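# Insert the peg into the plate hole inside the box

## Task

Seat the peg fully in the hole of the plate lying at the bottom of the open box. It must stay inserted on its own at the end; a peg that is only held there by a gripper does not count.

## Robot and tools

Robot: two arms, left_arm and right_arm, each ending in a parallel two-finger gripper. Each gripper's fingers extend along its own +z axis and spread apart along its own y axis. The reported hand point sits between the pads when closed, about 2 cm short of the fingertips; closing pushes the tips roughly 10 mm further along +z. Joint order from base: waist, shoulder, elbow, forearm roll, wrist pitch, wrist roll.

Frames: state lines report positions in metres and orientation as a wxyz quaternion in a shared scene frame whose origin is on the tabletop midway between the arms; +z is up, +x points out over the table, and left_arm sits toward +y. The arm names do not match left or right in camera images. Printed hand positions can be somewhat off, more so when reaching far.

The 14-number row: every motion command uses one flat list of 14 values, each in [-1, 1], covering both arms even if only one moves. Order: dx, dy, dz, rx, ry, rz, opening for left_arm, then the same seven for right_arm. The first six of each arm are an offset, not a pose, expressed in that gripper's own axes and measured from the gripper pose shown in the latest result (before any result in the scene shows it, and for a second call within one reply, from where the gripper is when the action begins). A value of 1.0 equals 0.6 m of travel or 180 degrees of turn; rx, ry, rz form a single rotation vector. Opening is absolute, not an offset: +1 is fully open (0.084 m), -1 fully shut. To keep an arm still, send the offset that returns it to where you want it in the first call, then zeros afterwards; zeros are not a pause, they pull the arm back to the reference pose. Always include the opening each gripper should have.

Tools:
- execute_actions: argument actions is a list holding at most one item. An empty list just reports the current state. An item with rows (1 to 15 rows of 14 numbers) and optional steps (up to 15, default 15) plays one row per control step of 1/30 s, repeating the last row if rows run out; every row is counted from the same reference pose, not from the row before. An item with only steps (up to 300) is a pause that finishes that many steps after the previous result, with your thinking time included. Optional pictures (boolean) turns camera images on or off; they are included by default. A rejected call moves nothing.
- move: target is one 14-number row as above; speed is the top path speed per arm in m/s, 0.002 to 0.5, default 0.25, with turning capped at twice that value in rad/s. Both grippers travel straight lines that finish together, lasting 0.5 to 10 s; anything longer is cut off at 10 s short of the goal. Openings are sent at the start. Paths ignore obstacles and the other arm, and a gripper may lag, wander, or overshoot the speed, especially with the arm nearly extended. Faster contact means a harder hit, and aiming past a contact presses harder.
- wait: seconds from 0 to 10; lets the scene run with no new command.
- zoom_image: camera (cam_head_left, cam_head_right, cam_left_wrist, cam_right_wrist) and region [x0, y0, x1, y1] in image pixels from the top-left corner, no larger than 504 by 504. All cameras give 504x504 images; calibration (intrinsics, distortion, world-to-camera transforms) is provided and may be slightly off per scene.
- finished_scene: scene is the current scene's number; it ends that scene irreversibly and reports success. Replying with no tool call ends everything.

Motion limits: each control step the commanded pose is clipped to within 70 mm and 16 degrees of the measured pose, and damped inverse kinematics favours position over orientation. Far targets can need several actions; after an action ends, an arm only continues to its last clipped pose. Check the reported pose and send the remainder. The simulation keeps running while you think between calls.

Reading results: each arm's line gives pose and velocities, grip_measured (measured finger opening on the command scale), joint positions and joint torques (drive output, offset and noisy, nonzero even in free air). A Hand target line shows where the controller is driving each gripper. A move: line states how the move ended: done, off_target, moving, held, or fault, plus limits; it also gives each gripper's distance from its target. If only one arm is named, the other finished fine. limits=paced means the sent pose was clipped; limits=held means a safety check blocked some steps, after which the arm may lunge faster than the speed. HELD marks steps whose command was not sent; pose unreachable means the clearance check altered or blocked that arm's command.

Gripping: to hold something, command an opening well under grip_measured; the larger the gap, the firmer the squeeze (about 24 N per pad maximum). Sending back grip_measured still grips lightly for parts up to about 6 cm wide. Parts may be tugged briefly, and loose objects nudged.

Avoid: dropping the peg, knocking anything off the table, letting the arms collide or press on each other, slamming or shoving hard. Joint load limits (N m): waist 52.2, shoulder 52.2, elbow 43.5, forearm roll 23.4, wrist pitch 16.5, wrist roll 16.5; reaching one causes a TORQUE FAULT, where the arm backs off, freezes 10 s and drops the rest of the call. Holding loads heats motors: MOTOR HOT appears from 65 °C, and at 80 °C an OVER-TEMPERATURE FAULT brakes that arm until it cools. Prefer smooth, economical motions.

Each tool is called as name(argument=value, ...) on one line, values as JSON.

## Session

I'll start by looking at the current state.

execute_actions(actions=[])

Scene clock: 0.00 s of 4200.00 s.
left_arm: end_effector_position=(+0.3112, +0.9080, +0.3374) grip_measured=+1.00 end_effector_quat_wxyz=(+0.673, -0.420, +0.604, +0.078) end_effector_velocity=(-0.000, -0.000, +0.000) end_effector_angular_velocity=(+0.001, -0.001, +0.000) | right_arm: end_effector_position=(+0.6822, -0.0304, +0.3595) grip_measured=+1.00 end_effector_quat_wxyz=(+0.309, -0.288, +0.891, +0.165) end_effector_velocity=(-0.000, +0.000, +0.000) end_effector_angular_velocity=(-0.001, -0.001, +0.002)
Joint positions: left_arm=[ 1.492 -0.205 -0.402 -2.487 -1.33  -0.611  0.084] | right_arm=[ 0.59  -0.565 -1.459  0.863 -0.321  2.196  0.084]
Joint velocities: left_arm=[ 0.     0.     0.    -0.    -0.001  0.001  0.   ] | right_arm=[ 0.     0.     0.    -0.    -0.    -0.002  0.   ]
Joint torques (N m, as the arm reports them, + toward a larger angle): no reading
Motor temperatures (°C, as the motors report them): left_arm=[24 22 27 26 27 27] | right_arm=[24 24 24 23 29 29]
Hand target (left_arm): +0.311, +0.908, +0.337; +0.673, -0.420, +0.604, +0.078
Hand target (right_arm): +0.682, -0.030, +0.360; +0.309, -0.288, +0.891, +0.165

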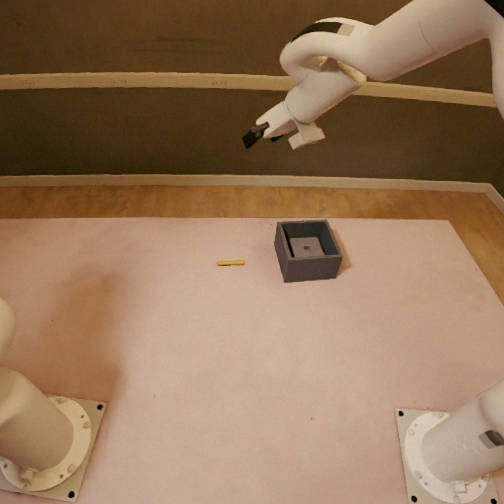

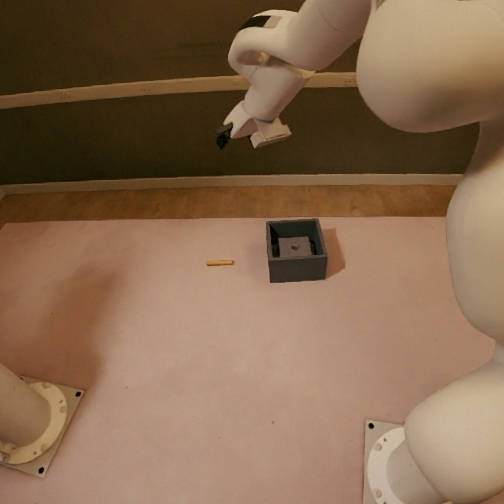

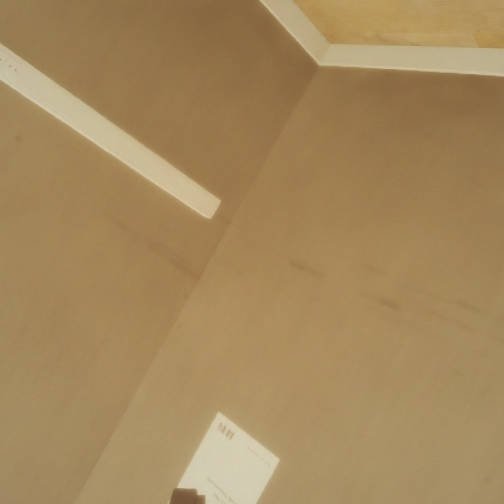

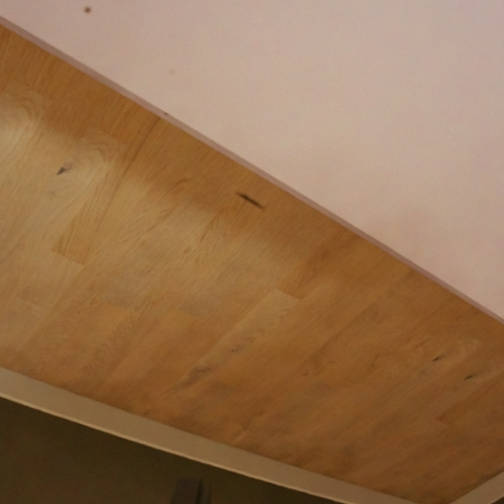

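zoom_image(camera="cam_head_left", region=[180, 190, 380, 310])

zoom_image(camera="cam_head_right", region=[180, 190, 380, 310])

Region (180, 190, 380, 310) of cam_head_left's 504x504 image, scaled by 2.520, with more detail than that image has; it fills the top 302 rows of this view, and the rest is white.

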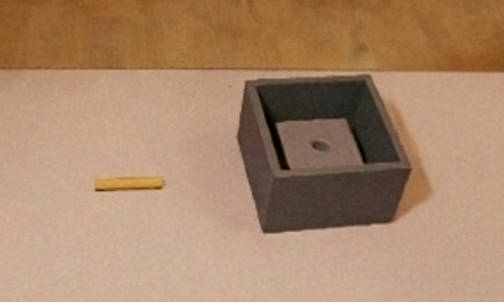

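Region (180, 190, 380, 310) of cam_head_right's 504x504 image, scaled by 2.520, with more detail than that image has; it fills the top 302 rows of this view, and the rest is white.

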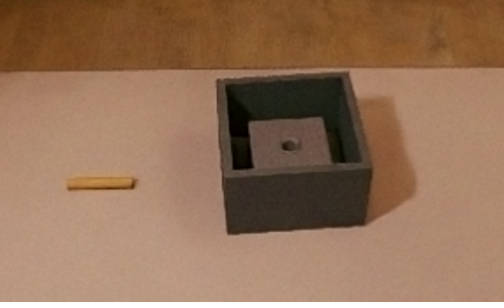

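move(target=[0.3244, -0.6325, -0.0977, -0.2956, 0.3731, -0.0914, 1.0, 0.1930, -0.1585, -0.1687, -0.0687, 0.2261, -0.2876, 1.0], speed=0.3)

Scene clock: 122.97 s of 4200.00 s.
left_arm: end_effector_position=(+0.5506, +0.5524, +0.3486) grip_measured=+1.00 end_effector_quat_wxyz=(-0.000, +0.708, -0.706, -0.001) end_effector_velocity=(+0.001, -0.001, -0.000) end_effector_angular_velocity=(-0.004, +0.005, -0.000) | right_arm: end_effector_position=(+0.6204, -0.2001, +0.3498) grip_measured=+1.00 end_effector_quat_wxyz=(-0.001, +0.707, -0.707, +0.000) end_effector_velocity=(-0.000, -0.001, +0.000) end_effector_angular_velocity=(-0.002, +0.000, +0.001)
Joint positions: left_arm=[ 0.351 -0.193 -1.078 -3.138  0.886 -1.357  0.084] | right_arm=[ 0.484 -0.595 -1.621  0.    -1.024  1.895  0.084]
Joint velocities: left_arm=[-0.001 -0.005 -0.005 -0.004  0.006  0.001 -0.   ] | right_arm=[-0.     0.001  0.001 -0.002 -0.001 -0.     0.   ]
Joint torques (N m, as the arm reports them, + toward a larger angle): left_arm=[ -0.73  45.14 -16.83  -3.14  -0.09   0.53] | right_arm=[  4.22  37.7  -20.88   0.69  -0.06  -0.08]
Motor temperatures (°C, as the motors report them): left_arm=[24 23 27 26 27 27] | right_arm=[24 25 24 23 29 29]
Hand target (left_arm): +0.551, +0.552, +0.348; -0.000, +0.708, -0.706, -0.001
Hand target (right_arm): +0.620, -0.200, +0.350; -0.001, +0.707, -0.707, +0.000
Off the commanded pose (left_arm): 0.003 m, 0 deg.
Off the commanded pose (right_arm): 0.000 m, 0 deg.
After step 90, 117.00 s passed at rest.
move: done
camera_calibration (this result's frames):
cam_left_wrist: T_world_to_cam=[[-0.999907, -0.00551154, 0.0124988, 0.575361], [-0.00550743, 0.999985, 0.00036364, -0.48121], [-0.0125007, 0.000294769, -0.999922, 0.485927], [0, 0, 0, 1]] pos_world=[0.578731, 0.484231, 0.478873]
cam_right_wrist: T_world_to_cam=[[-0.999887, -0.00209188, -0.0148571, 0.658949], [-0.00259146, 0.999429, 0.033686, 0.255295], [0.0147782, 0.0337207, -0.999322, 0.480782], [0, 0, 0, 1]] pos_world=[0.652431, -0.269983, 0.481647]

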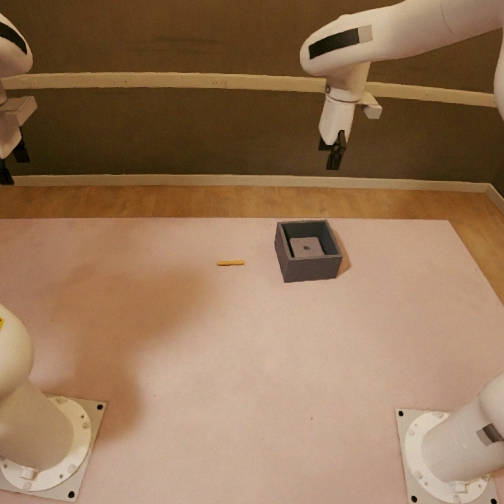

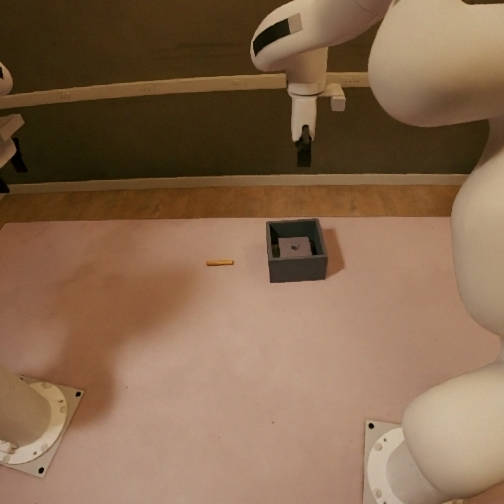

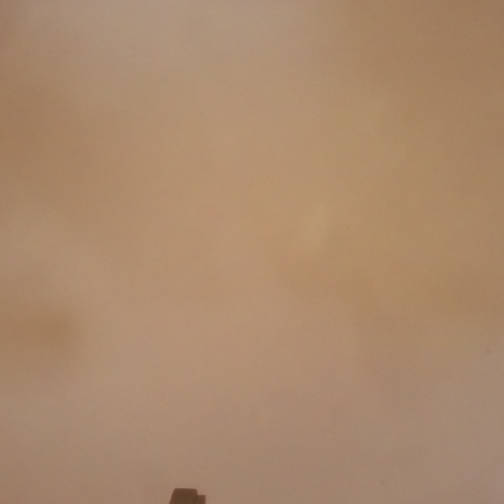

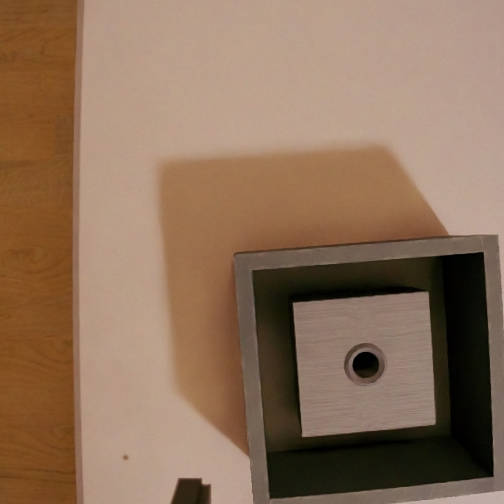

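move(target=[0.7907, 0.026, 0.2477, 0, 0, 0, 1.0, 0, 0, 0, 0, 0, 0, 1.0], speed=0.35)

Scene clock: 164.50 s of 4200.00 s.
left_arm: end_effector_position=(+0.5363, +0.0779, +0.2004) grip_measured=+1.00 end_effector_quat_wxyz=(+0.000, +0.708, -0.706, +0.000) end_effector_velocity=(-0.001, -0.002, -0.002) end_effector_angular_velocity=(+0.002, +0.002, -0.003) | right_arm: end_effector_position=(+0.6204, -0.2001, +0.3498) grip_measured=+1.00 end_effector_quat_wxyz=(-0.001, +0.707, -0.707, +0.000) end_effector_velocity=(-0.000, +0.000, +0.001) end_effector_angular_velocity=(+0.001, -0.001, +0.000)
Joint positions: left_arm=[-0.525 -0.591 -1.255 -3.142  0.664 -2.231  0.084] | right_arm=[ 0.484 -0.595 -1.621  0.    -1.024  1.895  0.084]
Joint velocities: left_arm=[-0.004 -0.005 -0.002  0.001  0.001 -0.002  0.   ] | right_arm=[-0.     0.001  0.     0.    -0.    -0.001 -0.   ]
Joint torques (N m, as the arm reports them, + toward a larger angle): left_arm=[ -0.81  61.69 -15.46  -3.35  -0.06   0.49] | right_arm=[  4.03  37.59 -21.4    0.69  -0.06  -0.16]
Motor temperatures (°C, as the motors report them): left_arm=[24 23 27 26 27 27] | right_arm=[24 25 24 23 29 29]
Hand target (left_arm): +0.536, +0.078, +0.200; +0.000, +0.708, -0.706, -0.000
Hand target (right_arm): +0.620, -0.200, +0.350; -0.001, +0.707, -0.707, +0.000
Off the commanded pose (left_arm): 0.002 m, 0 deg.
Off the commanded pose (right_arm): 0.000 m, 0 deg.
After step 90, 36.60 s passed at rest.
move: done
camera_calibration (this result's frames):
cam_left_wrist: T_world_to_cam=[[-0.999919, -0.00554254, 0.0114518, 0.560463], [-0.00557269, 0.999981, -0.00260295, -0.00615644], [-0.0114371, -0.00266656, -0.999931, 0.337368], [0, 0, 0, 1]] pos_world=[0.564242, 0.0101623, 0.33091]
cam_right_wrist: T_world_to_cam=[[-0.999887, -0.00209202, -0.0148571, 0.658949], [-0.00259159, 0.999429, 0.0336858, 0.255295], [0.0147782, 0.0337205, -0.999322, 0.480782], [0, 0, 0, 1]] pos_world=[0.652431, -0.269983, 0.481647]

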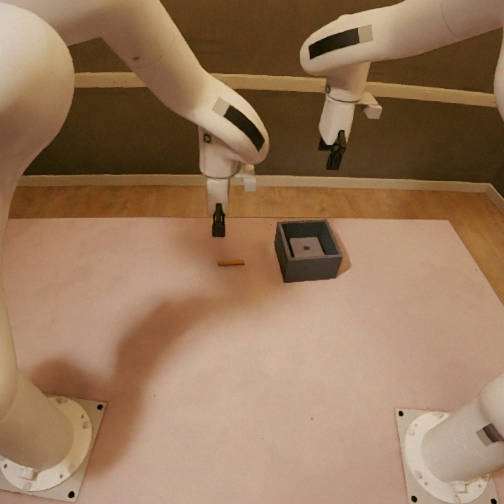

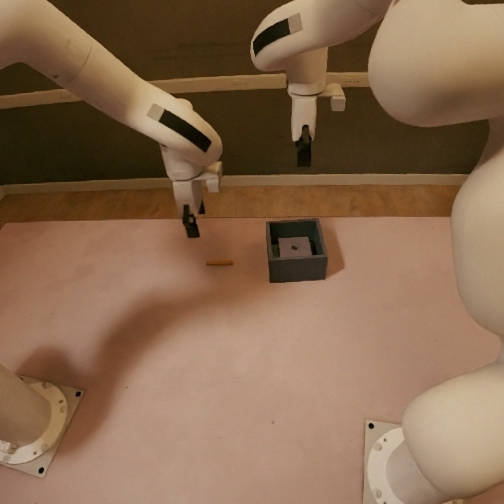

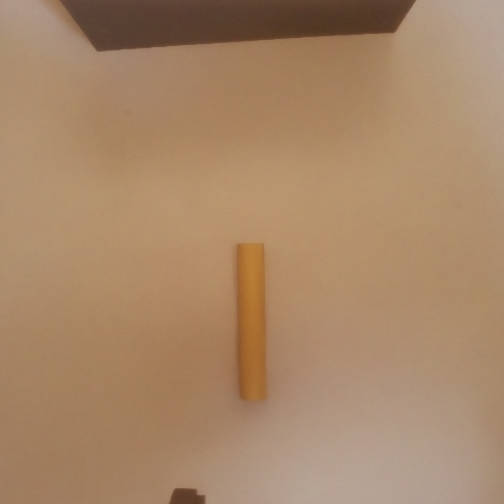

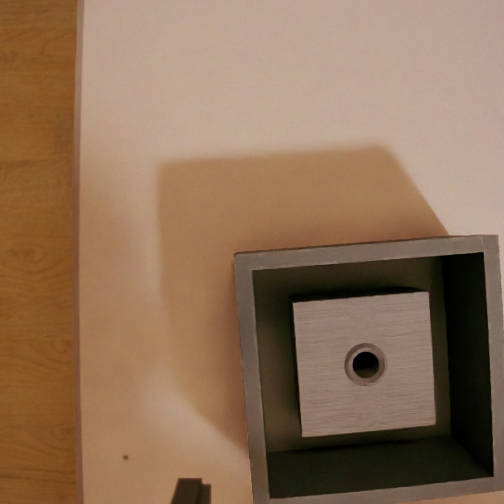

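move(target=[0.0098, -0.0437, 0.259, 0, 0, 0, 1.0, -0.1668, 0.0673, -0.017, 0, 0, 0, 1.0], speed=0.3)

Scene clock: 188.87 s of 4200.00 s.
left_arm: end_effector_position=(+0.5622, +0.0719, +0.0456) grip_measured=+1.00 end_effector_quat_wxyz=(+0.000, +0.708, -0.706, +0.001) end_effector_velocity=(-0.002, +0.002, -0.004) end_effector_angular_velocity=(+0.005, +0.006, -0.001) | right_arm: end_effector_position=(+0.5801, -0.1001, +0.3601) grip_measured=+1.00 end_effector_quat_wxyz=(-0.001, +0.707, -0.707, -0.000) end_effector_velocity=(-0.001, +0.001, +0.000) end_effector_angular_velocity=(+0.000, -0.000, +0.001)
Joint positions: left_arm=[-0.507 -0.89  -1.336 -3.144  0.445 -2.211  0.084] | right_arm=[ 0.647 -0.597 -1.646  0.001 -1.048  2.058  0.084]
Joint velocities: left_arm=[-0.    -0.006  0.001  0.     0.001  0.     0.   ] | right_arm=[ 0.002 -0.    -0.001 -0.    -0.     0.002 -0.   ]
Joint torques (N m, as the arm reports them, + toward a larger angle): left_arm=[ -0.36  70.18 -13.35  -3.03  -0.06   0.48] | right_arm=[  4.    37.08 -21.31   0.93  -0.2   -0.18]
Motor temperatures (°C, as the motors report them): left_arm=[24 23 27 26 27 27] | right_arm=[24 25 24 23 29 29]
Hand target (left_arm): +0.562, +0.072, +0.045; +0.000, +0.708, -0.706, +0.000
Hand target (right_arm): +0.580, -0.100, +0.360; -0.001, +0.707, -0.707, -0.000
Off the commanded pose (left_arm): 0.001 m, 0 deg.
Off the commanded pose (right_arm): 0.000 m, 0 deg.
After step 90, 20.33 s passed at rest.
move: done
camera_calibration (this result's frames):
cam_left_wrist: T_world_to_cam=[[-0.999926, -0.00523182, 0.0109934, 0.58813], [-0.00526978, 0.99998, -0.00342742, -0.000454996], [-0.0109752, -0.0034851, -0.999934, 0.182688], [0, 0, 0, 1]] pos_world=[0.590089, 0.00416866, 0.176209]
cam_right_wrist: T_world_to_cam=[[-0.999888, -0.00180519, -0.0148387, 0.619027], [-0.00231241, 0.999411, 0.0342363, 0.154532], [0.0147681, 0.0342668, -0.999304, 0.488432], [0, 0, 0, 1]] pos_world=[0.612102, -0.170061, 0.491987]

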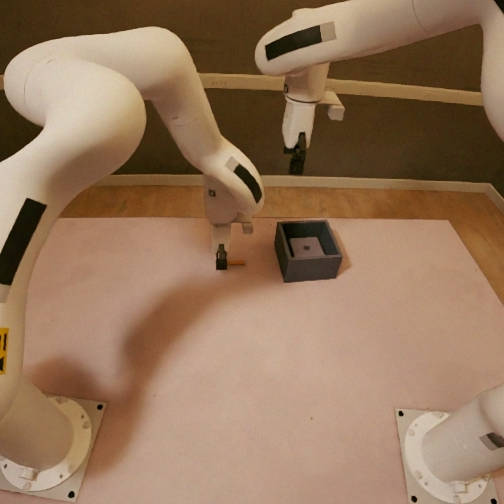

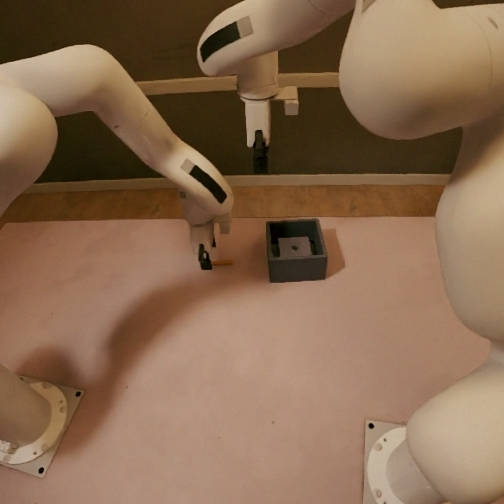

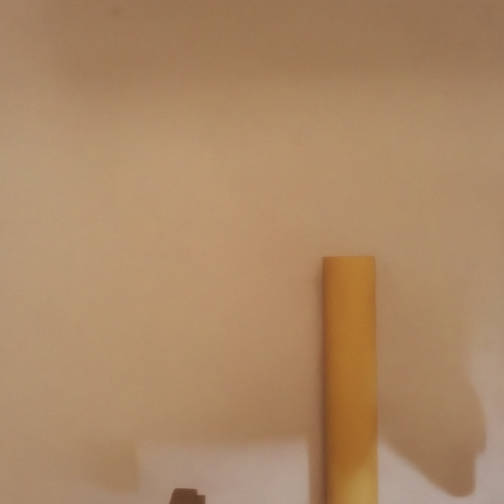

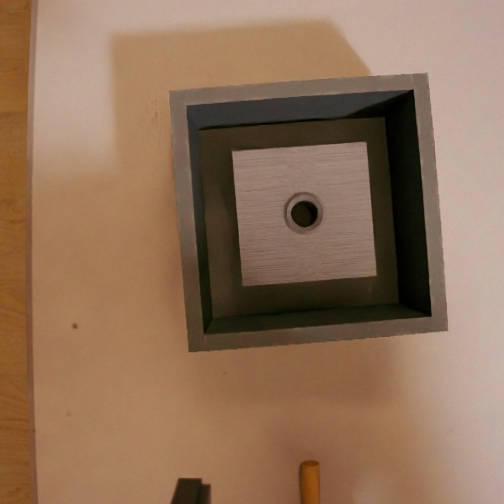

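move(target=[0, 0.0, 0.036, 0, 0, 0, 1.0, 0, 0, 0, 0, 0, 0, 1.0], speed=0.08)

Scene clock: 194.23 s of 4200.00 s.
left_arm: end_effector_position=(+0.5622, +0.0718, +0.0242) grip_measured=+1.00 end_effector_quat_wxyz=(+0.000, +0.708, -0.706, +0.001) end_effector_velocity=(+0.000, -0.000, -0.000) end_effector_angular_velocity=(-0.001, -0.001, +0.001) | right_arm: end_effector_position=(+0.5801, -0.1001, +0.3601) grip_measured=+1.00 end_effector_quat_wxyz=(-0.001, +0.707, -0.707, -0.000) end_effector_velocity=(+0.000, +0.000, +0.000) end_effector_angular_velocity=(-0.000, -0.001, +0.000)
Joint positions: left_arm=[-0.507 -0.929 -1.346 -3.144  0.416 -2.211  0.084] | right_arm=[ 0.647 -0.597 -1.646  0.001 -1.048  2.058  0.084]
Joint velocities: left_arm=[-0.    -0.001 -0.001 -0.    -0.002 -0.001  0.   ] | right_arm=[ 0.    -0.    -0.001 -0.001  0.     0.001 -0.   ]
Joint torques (N m, as the arm reports them, + toward a larger angle): left_arm=[ -0.92  69.91 -12.79  -3.16  -0.18   0.49] | right_arm=[  3.57  37.27 -21.06   0.49  -0.22  -0.18]
Motor temperatures (°C, as the motors report them): left_arm=[24 23 27 26 27 27] | right_arm=[24 25 24 23 29 29]
Hand target (left_arm): +0.562, +0.072, +0.024; +0.000, +0.708, -0.706, +0.001
Hand target (right_arm): +0.580, -0.100, +0.360; -0.001, +0.707, -0.707, -0.000
Off the commanded pose (left_arm): 0.000 m, 0 deg.
Off the commanded pose (right_arm): 0.000 m, 0 deg.
After step 90, 1.60 s passed at rest.
move: done
camera_calibration (this result's frames):
cam_left_wrist: T_world_to_cam=[[-0.999928, -0.0052045, 0.0108313, 0.588392], [-0.00524407, 0.99998, -0.0036277, -0.000451091], [-0.0108122, -0.00368424, -0.999935, 0.161204], [0, 0, 0, 1]] pos_world=[0.590091, 0.00410729, 0.154819]
cam_right_wrist: T_world_to_cam=[[-0.999888, -0.00180667, -0.0148389, 0.619027], [-0.0023139, 0.999411, 0.0342365, 0.154532], [0.0147683, 0.034267, -0.999304, 0.488432], [0, 0, 0, 1]] pos_world=[0.612102, -0.17006, 0.491987]

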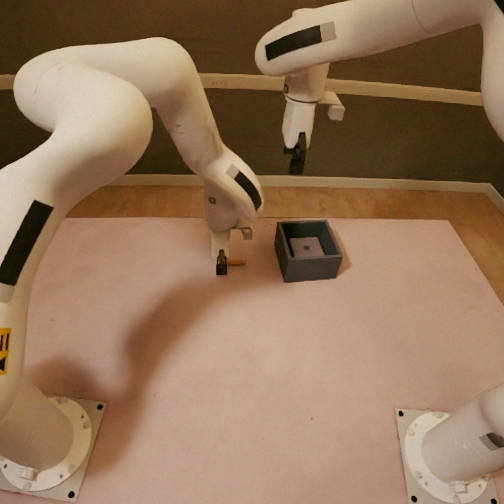

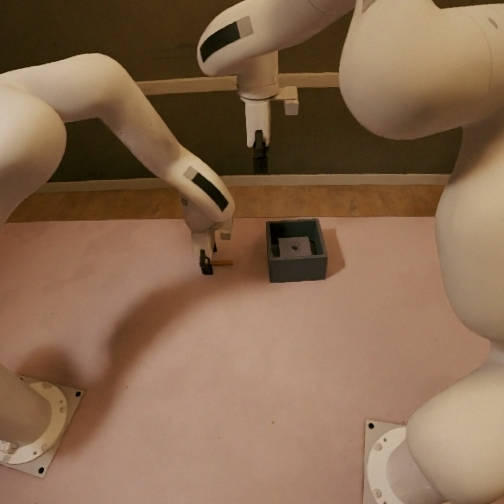

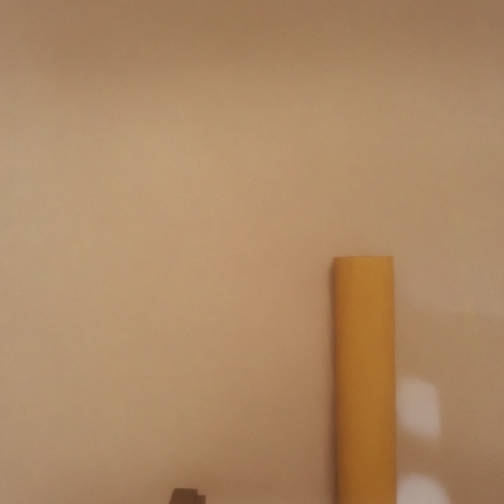

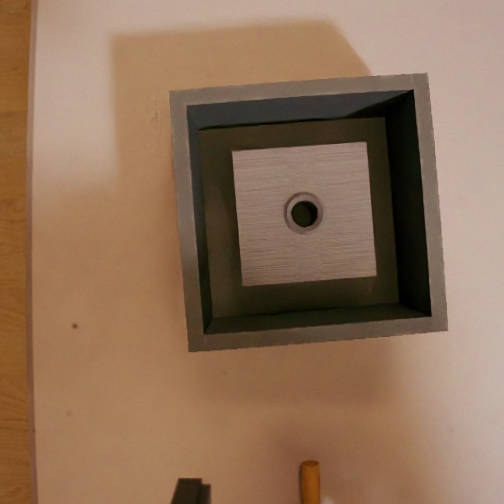

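execute_actions(actions=[{"rows": [[0,0,0,0,0,0,0.3,0,0,0,0,0,0,1],[0,0,0,0,0,0,-0.2,0,0,0,0,0,0,1],[0,0,0,0,0,0,-0.5,0,0,0,0,0,0,1],[0,0,0,0,0,0,-0.6,0,0,0,0,0,0,1],[0,0,0,0,0,0,-1,0,0,0,0,0,0,1]], "steps": 15}])

Scene clock: 197.77 s of 4200.00 s.
left_arm: end_effector_position=(+0.5622, +0.0718, +0.0242) grip_measured=-0.70 end_effector_quat_wxyz=(+0.000, +0.708, -0.706, +0.001) end_effector_velocity=(+0.000, +0.000, -0.000) end_effector_angular_velocity=(-0.000, -0.001, +0.001) | right_arm: end_effector_position=(+0.5801, -0.1001, +0.3601) grip_measured=+1.00 end_effector_quat_wxyz=(-0.001, +0.707, -0.707, -0.000) end_effector_velocity=(-0.000, -0.000, -0.000) end_effector_angular_velocity=(-0.000, +0.000, +0.001)
Joint positions: left_arm=[-0.507 -0.929 -1.346 -3.144  0.416 -2.211  0.013] | right_arm=[ 0.647 -0.597 -1.646  0.001 -1.048  2.058  0.084]
Joint velocities: left_arm=[ 0.    -0.     0.001  0.001 -0.001 -0.001  0.   ] | right_arm=[ 0.    -0.     0.    -0.     0.    -0.001 -0.   ]
Joint torques (N m, as the arm reports them, + toward a larger angle): left_arm=[ -0.82  70.13 -13.07  -2.91  -0.1    0.5 ] | right_arm=[  4.51  37.27 -21.26   0.76  -0.19  -0.17]
Motor temperatures (°C, as the motors report them): left_arm=[24 23 27 26 27 27] | right_arm=[24 25 24 23 29 29]
Hand target (left_arm): +0.562, +0.072, +0.024; +0.000, +0.708, -0.706, +0.001
Hand target (right_arm): +0.580, -0.100, +0.360; -0.001, +0.707, -0.707, -0.000
Off the commanded pose (left_arm): 0.000 m, 0 deg.
Off the commanded pose (right_arm): 0.000 m, 0 deg.
Steps of this call (steps 1 to 90: nothing new was sent; then 0.03 s passed at rest; steps 91 to 105: all 15 steps of this action). Readings (end_effector_position):
91: left_arm (+0.5622, +0.0718, +0.0240) | right_arm (+0.5801, -0.1001, +0.3601)
92: left_arm (+0.5622, +0.0718, +0.0241) | right_arm (+0.5801, -0.1001, +0.3601)
94: left_arm (+0.5622, +0.0718, +0.0241) | right_arm (+0.5801, -0.1001, +0.3601)
98: left_arm (+0.5622, +0.0718, +0.0242) | right_arm (+0.5801, -0.1001, +0.3601)
105: the state above
camera_calibration (this result's frames):
cam_left_wrist: T_world_to_cam=[[-0.999928, -0.00520249, 0.010838, 0.58839], [-0.00524202, 0.99998, -0.00362273, -0.000453799], [-0.0108189, -0.00367928, -0.999935, 0.161206], [0, 0, 0, 1]] pos_world=[0.590089, 0.004108, 0.154817]
cam_right_wrist: T_world_to_cam=[[-0.999888, -0.00180703, -0.0148388, 0.619026], [-0.00231425, 0.999411, 0.0342365, 0.154532], [0.0147682, 0.034267, -0.999304, 0.488432], [0, 0, 0, 1]] pos_world=[0.612102, -0.17006, 0.491987]

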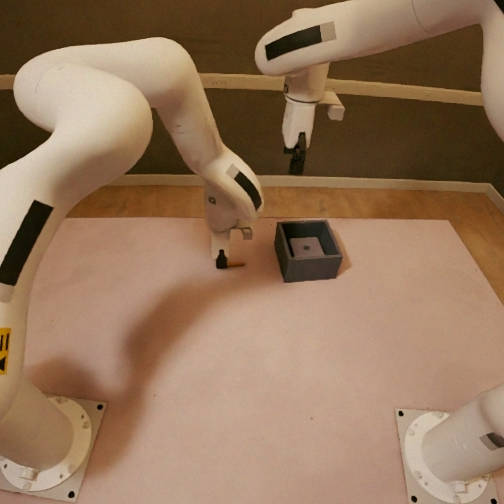

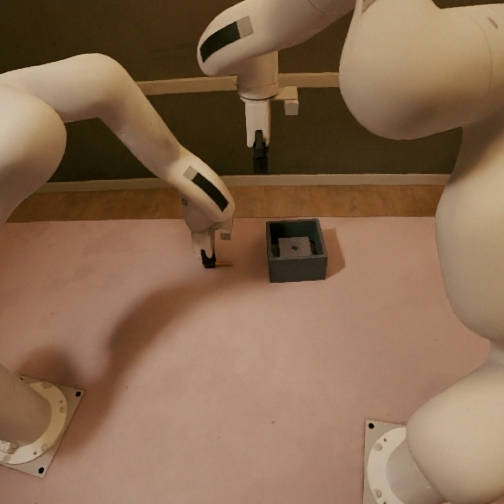

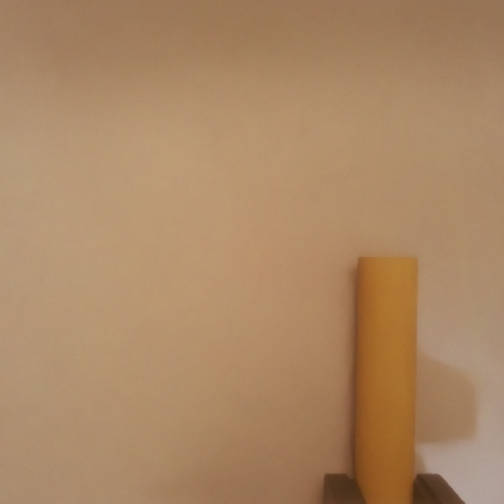

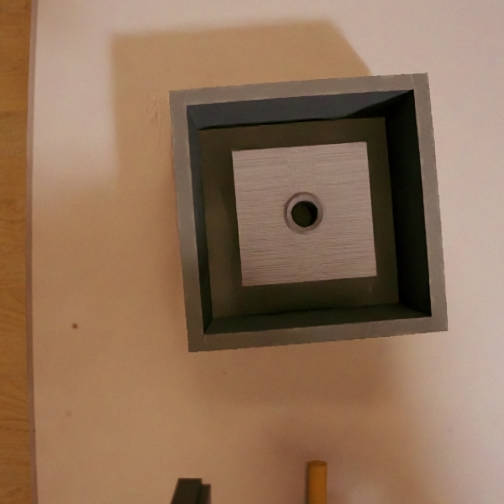

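move(target=[0.1863, 0.0037, -0.293, 0, 0.5, 0, -1.0, -0.1002, 0.0335, 0.0502, 0, 0, 0, 1.0], speed=0.25)

Scene clock: 223.70 s of 4200.00 s.
left_arm: end_effector_position=(+0.5597, -0.0397, +0.1993) grip_measured=-0.70 end_effector_quat_wxyz=(+0.500, +0.502, -0.500, +0.499) end_effector_velocity=(-0.000, -0.000, +0.000) end_effector_angular_velocity=(-0.004, -0.000, -0.000) | right_arm: end_effector_position=(+0.5599, -0.0398, +0.3302) grip_measured=+1.00 end_effector_quat_wxyz=(-0.001, +0.707, -0.707, -0.000) end_effector_velocity=(-0.000, +0.000, -0.000) end_effector_angular_velocity=(+0.000, +0.000, +0.000)
Joint positions: left_arm=[-0.316 -0.959 -1.158 -5.155  1.481 -0.183  0.013] | right_arm=[ 0.739 -0.65  -1.659  0.001 -1.008  2.15   0.084]
Joint velocities: left_arm=[-0.001 -0.002 -0.001 -0.001  0.005  0.002  0.   ] | right_arm=[ 0. -0. -0.  0. -0. -0.  0.]
Joint torques (N m, as the arm reports them, + toward a larger angle): left_arm=[ -1.29  68.05 -11.29  -2.88   1.44   0.51] | right_arm=[  3.93  38.46 -21.17   0.9   -0.17  -0.11]
Motor temperatures (°C, as the motors report them): left_arm=[24 23 27 26 27 27] | right_arm=[24 25 24 23 29 29]
Hand target (left_arm): +0.560, -0.040, +0.199; +0.500, +0.502, -0.500, +0.499
Hand target (right_arm): +0.560, -0.040, +0.330; -0.001, +0.707, -0.707, -0.000
Off the commanded pose (left_arm): 0.001 m, 0 deg.
Off the commanded pose (right_arm): 0.000 m, 0 deg.
After step 90, 19.37 s passed at rest.
move: done
camera_calibration (this result's frames):
cam_left_wrist: T_world_to_cam=[[-0.99993, 0.00985119, 0.00659632, 0.584791], [-0.00658223, 0.00146243, -0.999977, 0.27129], [-0.00986062, -0.99995, -0.00139748, 0.0967623], [0, 0, 0, 1]] pos_world=[0.58749, 0.0905999, 0.267562]
cam_right_wrist: T_world_to_cam=[[-0.999889, -0.0018267, -0.0148167, 0.59855], [-0.00233897, 0.999397, 0.0346305, 0.0951815], [0.0147445, 0.0346613, -0.99929, 0.456722], [0, 0, 0, 1]] pos_world=[0.591971, -0.109861, 0.46197]

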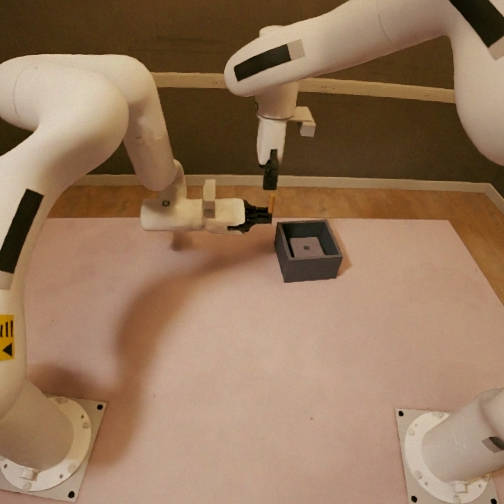

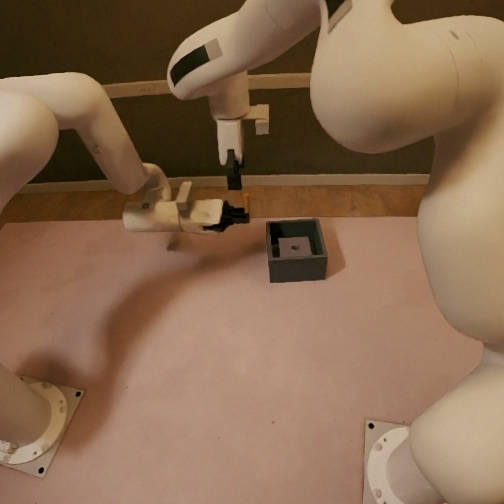

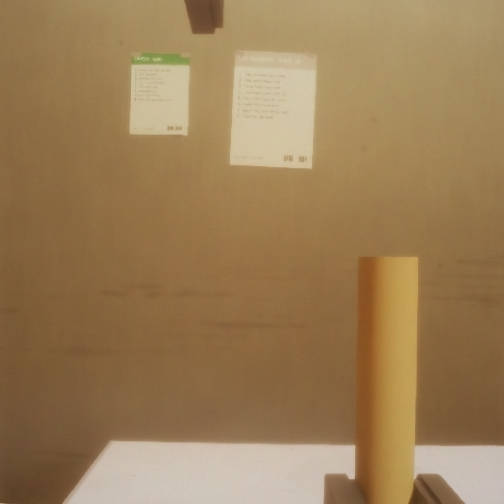

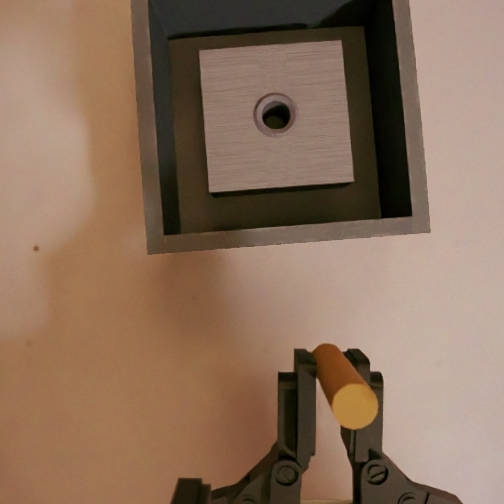

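zoom_image(camera="cam_right_wrist", region=[252, 300, 452, 500])

Region (252, 300, 452, 500) of cam_right_wrist's 504x504 image, scaled by 2.520, with more detail than that image has.

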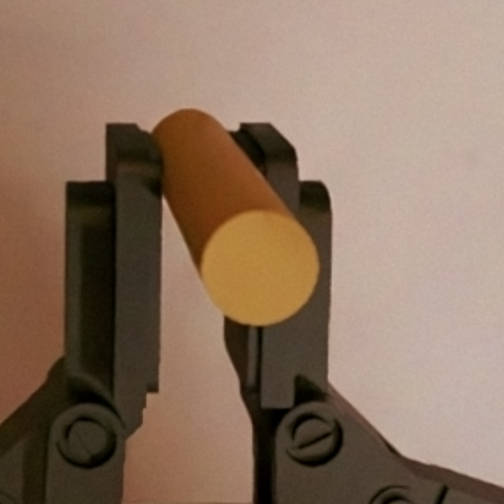

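move(target=[0, 0, 0, 0, 0, 0, -1.0, 0.0248, -0.0045, 0.0753, 0, 0, 0, 1.0], speed=0.12)

Scene clock: 264.80 s of 4200.00 s.
left_arm: end_effector_position=(+0.5597, -0.0397, +0.1993) grip_measured=-0.70 end_effector_quat_wxyz=(+0.500, +0.502, -0.500, +0.499) end_effector_velocity=(-0.000, +0.000, -0.001) end_effector_angular_velocity=(+0.002, +0.001, -0.000) | right_arm: end_effector_position=(+0.5627, -0.0545, +0.2853) grip_measured=+1.00 end_effector_quat_wxyz=(-0.001, +0.707, -0.707, -0.000) end_effector_velocity=(-0.000, -0.000, -0.001) end_effector_angular_velocity=(-0.000, +0.001, -0.001)
Joint positions: left_arm=[-0.316 -0.959 -1.158 -5.155  1.481 -0.183  0.013] | right_arm=[ 0.719 -0.668 -1.584  0.001 -0.914  2.129  0.084]
Joint velocities: left_arm=[-0.    -0.     0.001  0.    -0.001 -0.    -0.   ] | right_arm=[ 0.    -0.001  0.002  0.     0.002  0.001 -0.   ]
Joint torques (N m, as the arm reports them, + toward a larger angle): left_arm=[ -0.8   68.2  -11.33  -2.94   1.44   0.54] | right_arm=[  4.72  37.88 -20.95   0.73  -0.08  -0.17]
Motor temperatures (°C, as the motors report them): left_arm=[24 23 27 26 27 27] | right_arm=[24 25 24 23 29 29]
Hand target (left_arm): +0.560, -0.040, +0.199; +0.500, +0.502, -0.500, +0.499
Hand target (right_arm): +0.563, -0.055, +0.285; -0.001, +0.707, -0.707, -0.000
Off the commanded pose (left_arm): 0.000 m, 0 deg.
Off the commanded pose (right_arm): 0.000 m, 0 deg.
After step 90, 37.30 s passed at rest.
move: done
camera_calibration (this result's frames):
cam_left_wrist: T_world_to_cam=[[-0.99993, 0.00985141, 0.00659857, 0.58479], [-0.00658447, 0.00146299, -0.999977, 0.27129], [-0.00986084, -0.99995, -0.00139802, 0.0967624], [0, 0, 0, 1]] pos_world=[0.58749, 0.0905997, 0.267561]
cam_right_wrist: T_world_to_cam=[[-0.999883, -0.00200391, -0.0151646, 0.60068], [-0.00253194, 0.999388, 0.0348813, 0.111436], [0.0150854, 0.0349156, -0.999276, 0.412135], [0, 0, 0, 1]] pos_world=[0.594675, -0.124554, 0.417059]

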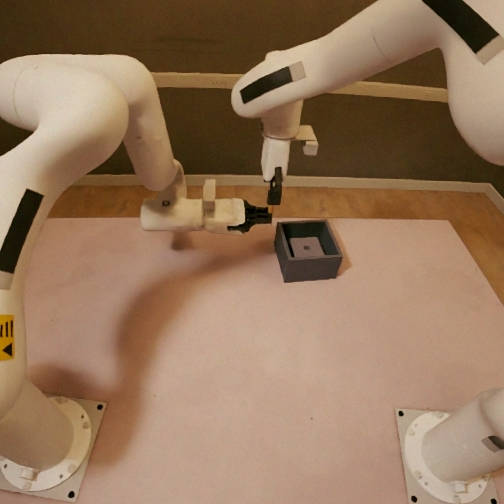

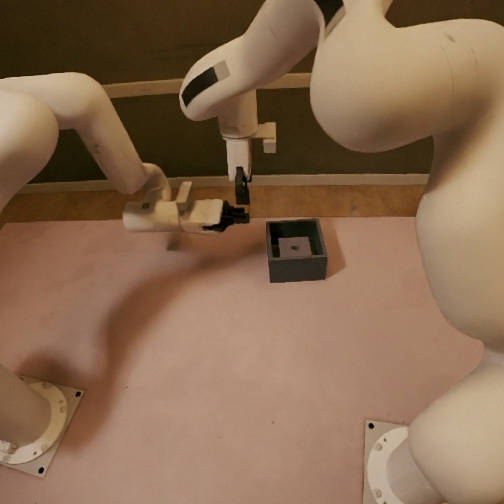

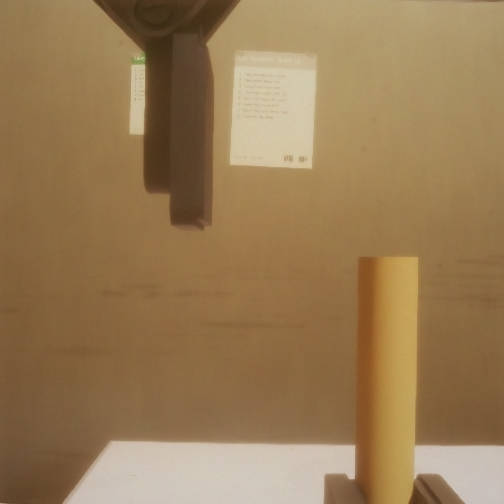

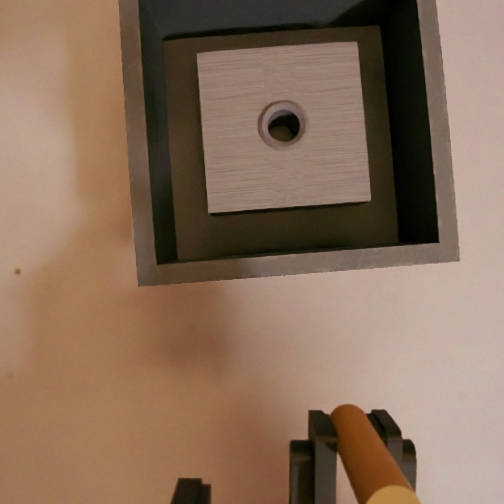

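move(target=[0, 0, 0, 0, 0, 0, -1.0, 0, 0, 0.0497, 0, 0, 0, 1.0], speed=0.08)

Scene clock: 288.13 s of 4200.00 s.
left_arm: end_effector_position=(+0.5597, -0.0397, +0.1993) grip_measured=-0.70 end_effector_quat_wxyz=(+0.500, +0.502, -0.500, +0.499) end_effector_velocity=(-0.000, -0.000, -0.000) end_effector_angular_velocity=(+0.000, +0.002, -0.000) | right_arm: end_effector_position=(+0.5627, -0.0544, +0.2557) grip_measured=+1.00 end_effector_quat_wxyz=(-0.001, +0.707, -0.707, -0.000) end_effector_velocity=(+0.000, +0.000, -0.000) end_effector_angular_velocity=(+0.002, -0.000, -0.001)
Joint positions: left_arm=[-0.316 -0.959 -1.158 -5.155  1.481 -0.183  0.013] | right_arm=[ 0.719 -0.695 -1.557  0.001 -0.86   2.129  0.084]
Joint velocities: left_arm=[-0.    -0.     0.     0.    -0.    -0.002 -0.   ] | right_arm=[-0.    -0.     0.001  0.002  0.002  0.    -0.   ]
Joint torques (N m, as the arm reports them, + toward a larger angle): left_arm=[ -0.37  67.89 -11.5   -3.09   1.45   0.5 ] | right_arm=[  5.63  39.12 -20.71   0.78  -0.07  -0.21]
Motor temperatures (°C, as the motors report them): left_arm=[24 23 27 26 27 27] | right_arm=[24 25 24 23 29 29]
Hand target (left_arm): +0.560, -0.040, +0.199; +0.500, +0.502, -0.500, +0.499
Hand target (right_arm): +0.563, -0.054, +0.255; -0.001, +0.707, -0.707, -0.000
Off the commanded pose (left_arm): 0.000 m, 0 deg.
Off the commanded pose (right_arm): 0.000 m, 0 deg.
After step 90, 19.57 s passed at rest.
move: done
camera_calibration (this result's frames):
cam_left_wrist: T_world_to_cam=[[-0.99993, 0.00985127, 0.00659861, 0.58479], [-0.00658451, 0.00146306, -0.999977, 0.27129], [-0.0098607, -0.99995, -0.00139809, 0.0967624], [0, 0, 0, 1]] pos_world=[0.58749, 0.0905998, 0.267561]
cam_right_wrist: T_world_to_cam=[[-0.999879, -0.00206932, -0.015393, 0.600329], [-0.0026086, 0.999381, 0.0350969, 0.112336], [0.0153109, 0.0351328, -0.999265, 0.382442], [0, 0, 0, 1]] pos_world=[0.594694, -0.124461, 0.387459]

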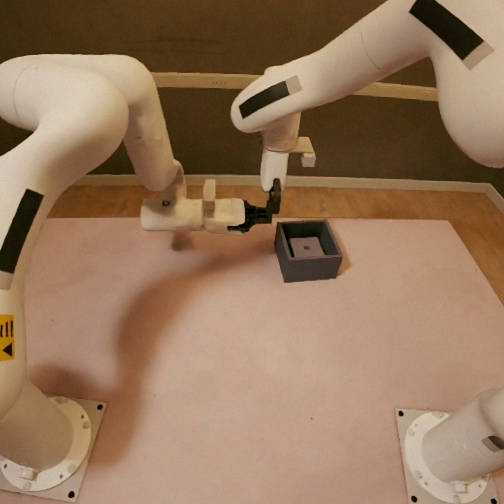

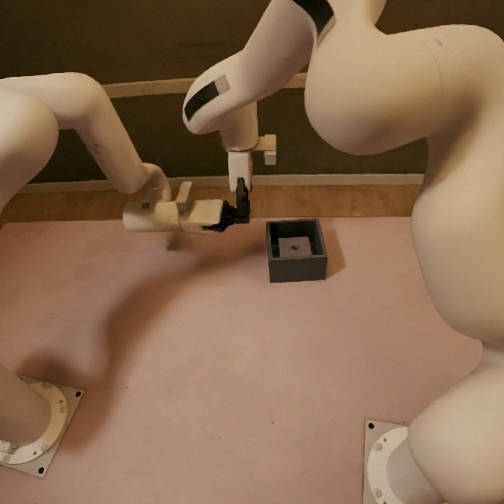

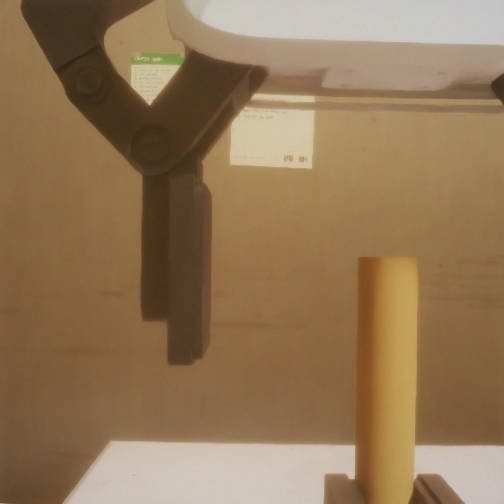

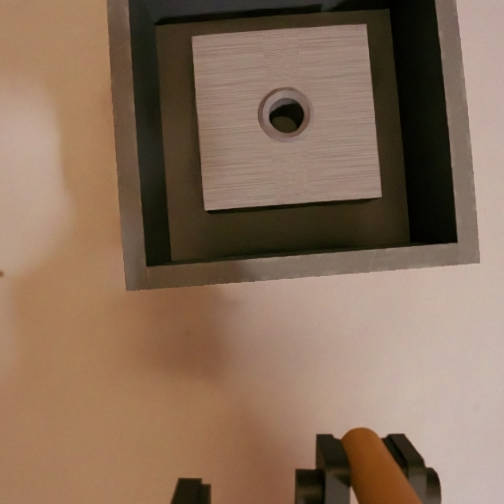

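execute_actions(actions=[{"rows": [[0,0,0,0,0,0,-1,0,0,0,0,0,0,0.3],[0,0,0,0,0,0,-1,0,0,0,0,0,0,-0.2],[0,0,0,0,0,0,-1,0,0,0,0,0,0,-0.5],[0,0,0,0,0,0,-1,0,0,0,0,0,0,-0.6],[0,0,0,0,0,0,-1,0,0,0,0,0,0,-1]], "steps": 15}])

Scene clock: 292.07 s of 4200.00 s.
left_arm: end_effector_position=(+0.5598, -0.0397, +0.1992) grip_measured=-0.70 end_effector_quat_wxyz=(+0.499, +0.502, -0.500, +0.499) end_effector_velocity=(-0.000, -0.000, +0.000) end_effector_angular_velocity=(-0.001, -0.000, -0.000) | right_arm: end_effector_position=(+0.5625, -0.0544, +0.2556) grip_measured=-0.69 end_effector_quat_wxyz=(-0.001, +0.707, -0.707, -0.000) end_effector_velocity=(+0.000, -0.000, +0.000) end_effector_angular_velocity=(-0.000, -0.001, -0.002)
Joint positions: left_arm=[-0.316 -0.959 -1.159 -5.155  1.481 -0.183  0.013] | right_arm=[ 0.719 -0.695 -1.557  0.001 -0.86   2.129  0.014]
Joint velocities: left_arm=[-0.     0.     0.    -0.     0.001  0.001 -0.   ] | right_arm=[-0.     0.    -0.001 -0.001  0.     0.002  0.   ]
Joint torques (N m, as the arm reports them, + toward a larger angle): left_arm=[ -1.17  68.61 -11.03  -2.77   1.7    0.6 ] | right_arm=[  2.62  39.3  -21.1    0.49   0.44  -0.05]
Motor temperatures (°C, as the motors report them): left_arm=[24 23 27 26 27 27] | right_arm=[24 25 24 23 29 29]
Hand target (left_arm): +0.560, -0.040, +0.199; +0.500, +0.502, -0.500, +0.499
Hand target (right_arm): +0.563, -0.054, +0.256; -0.001, +0.707, -0.707, -0.000
Off the commanded pose (left_arm): 0.000 m, 0 deg.
Off the commanded pose (right_arm): 0.000 m, 0 deg.
Steps of this call (steps 1 to 90: nothing new was sent; then 0.43 s passed at rest; steps 91 to 105: all 15 steps of this action). Readings (end_effector_position):
91: left_arm (+0.5597, -0.0397, +0.1993) | right_arm (+0.5627, -0.0544, +0.2554)
92: left_arm (+0.5597, -0.0397, +0.1993) | right_arm (+0.5627, -0.0544, +0.2555)
94: left_arm (+0.5597, -0.0397, +0.1993) | right_arm (+0.5627, -0.0544, +0.2556)
98: left_arm (+0.5597, -0.0397, +0.1993) | right_arm (+0.5627, -0.0544, +0.2557)
105: the state above
camera_calibration (this result's frames):
cam_left_wrist: T_world_to_cam=[[-0.999933, 0.00950555, 0.00662527, 0.584927], [-0.00660954, 0.00168551, -0.999977, 0.271278], [-0.0095165, -0.999953, -0.00162257, 0.0966514], [0, 0, 0, 1]] pos_world=[0.5876, 0.0906296, 0.267553]
cam_right_wrist: T_world_to_cam=[[-0.999887, -0.00211606, -0.0149005, 0.600026], [-0.00263489, 0.999388, 0.0348861, 0.112402], [0.0148176, 0.0349214, -0.99928, 0.382697], [0, 0, 0, 1]] pos_world=[0.594583, -0.124428, 0.387441]

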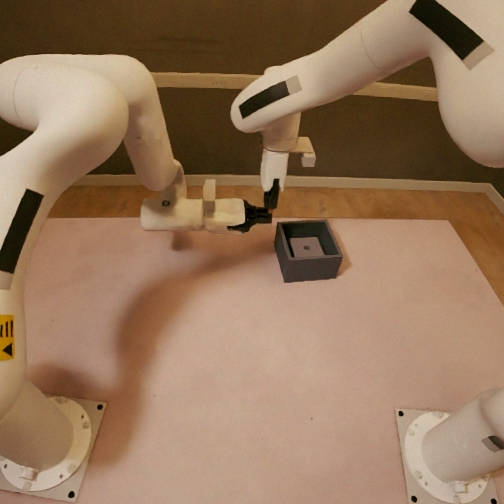

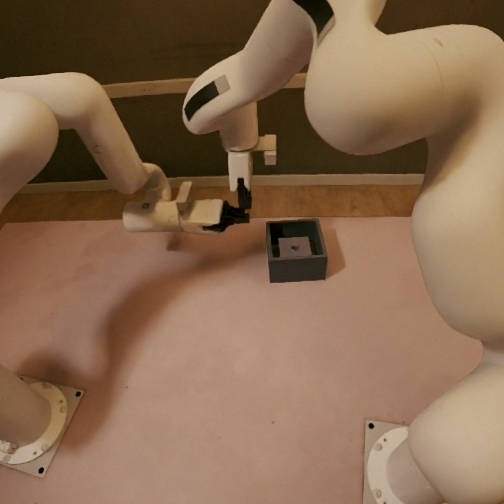

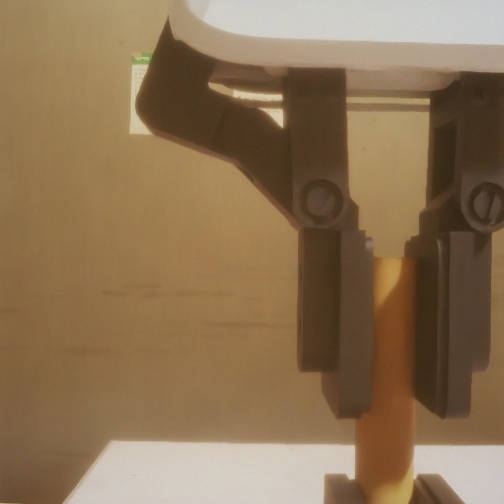

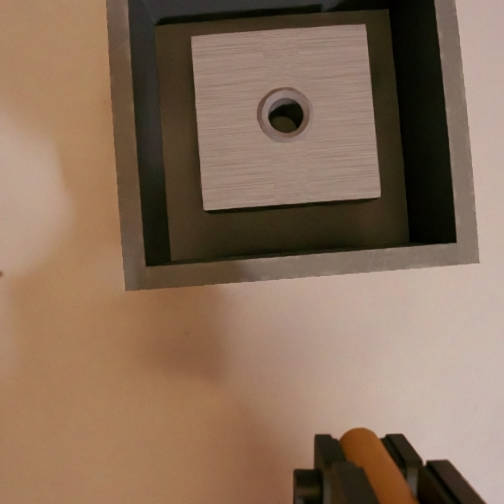

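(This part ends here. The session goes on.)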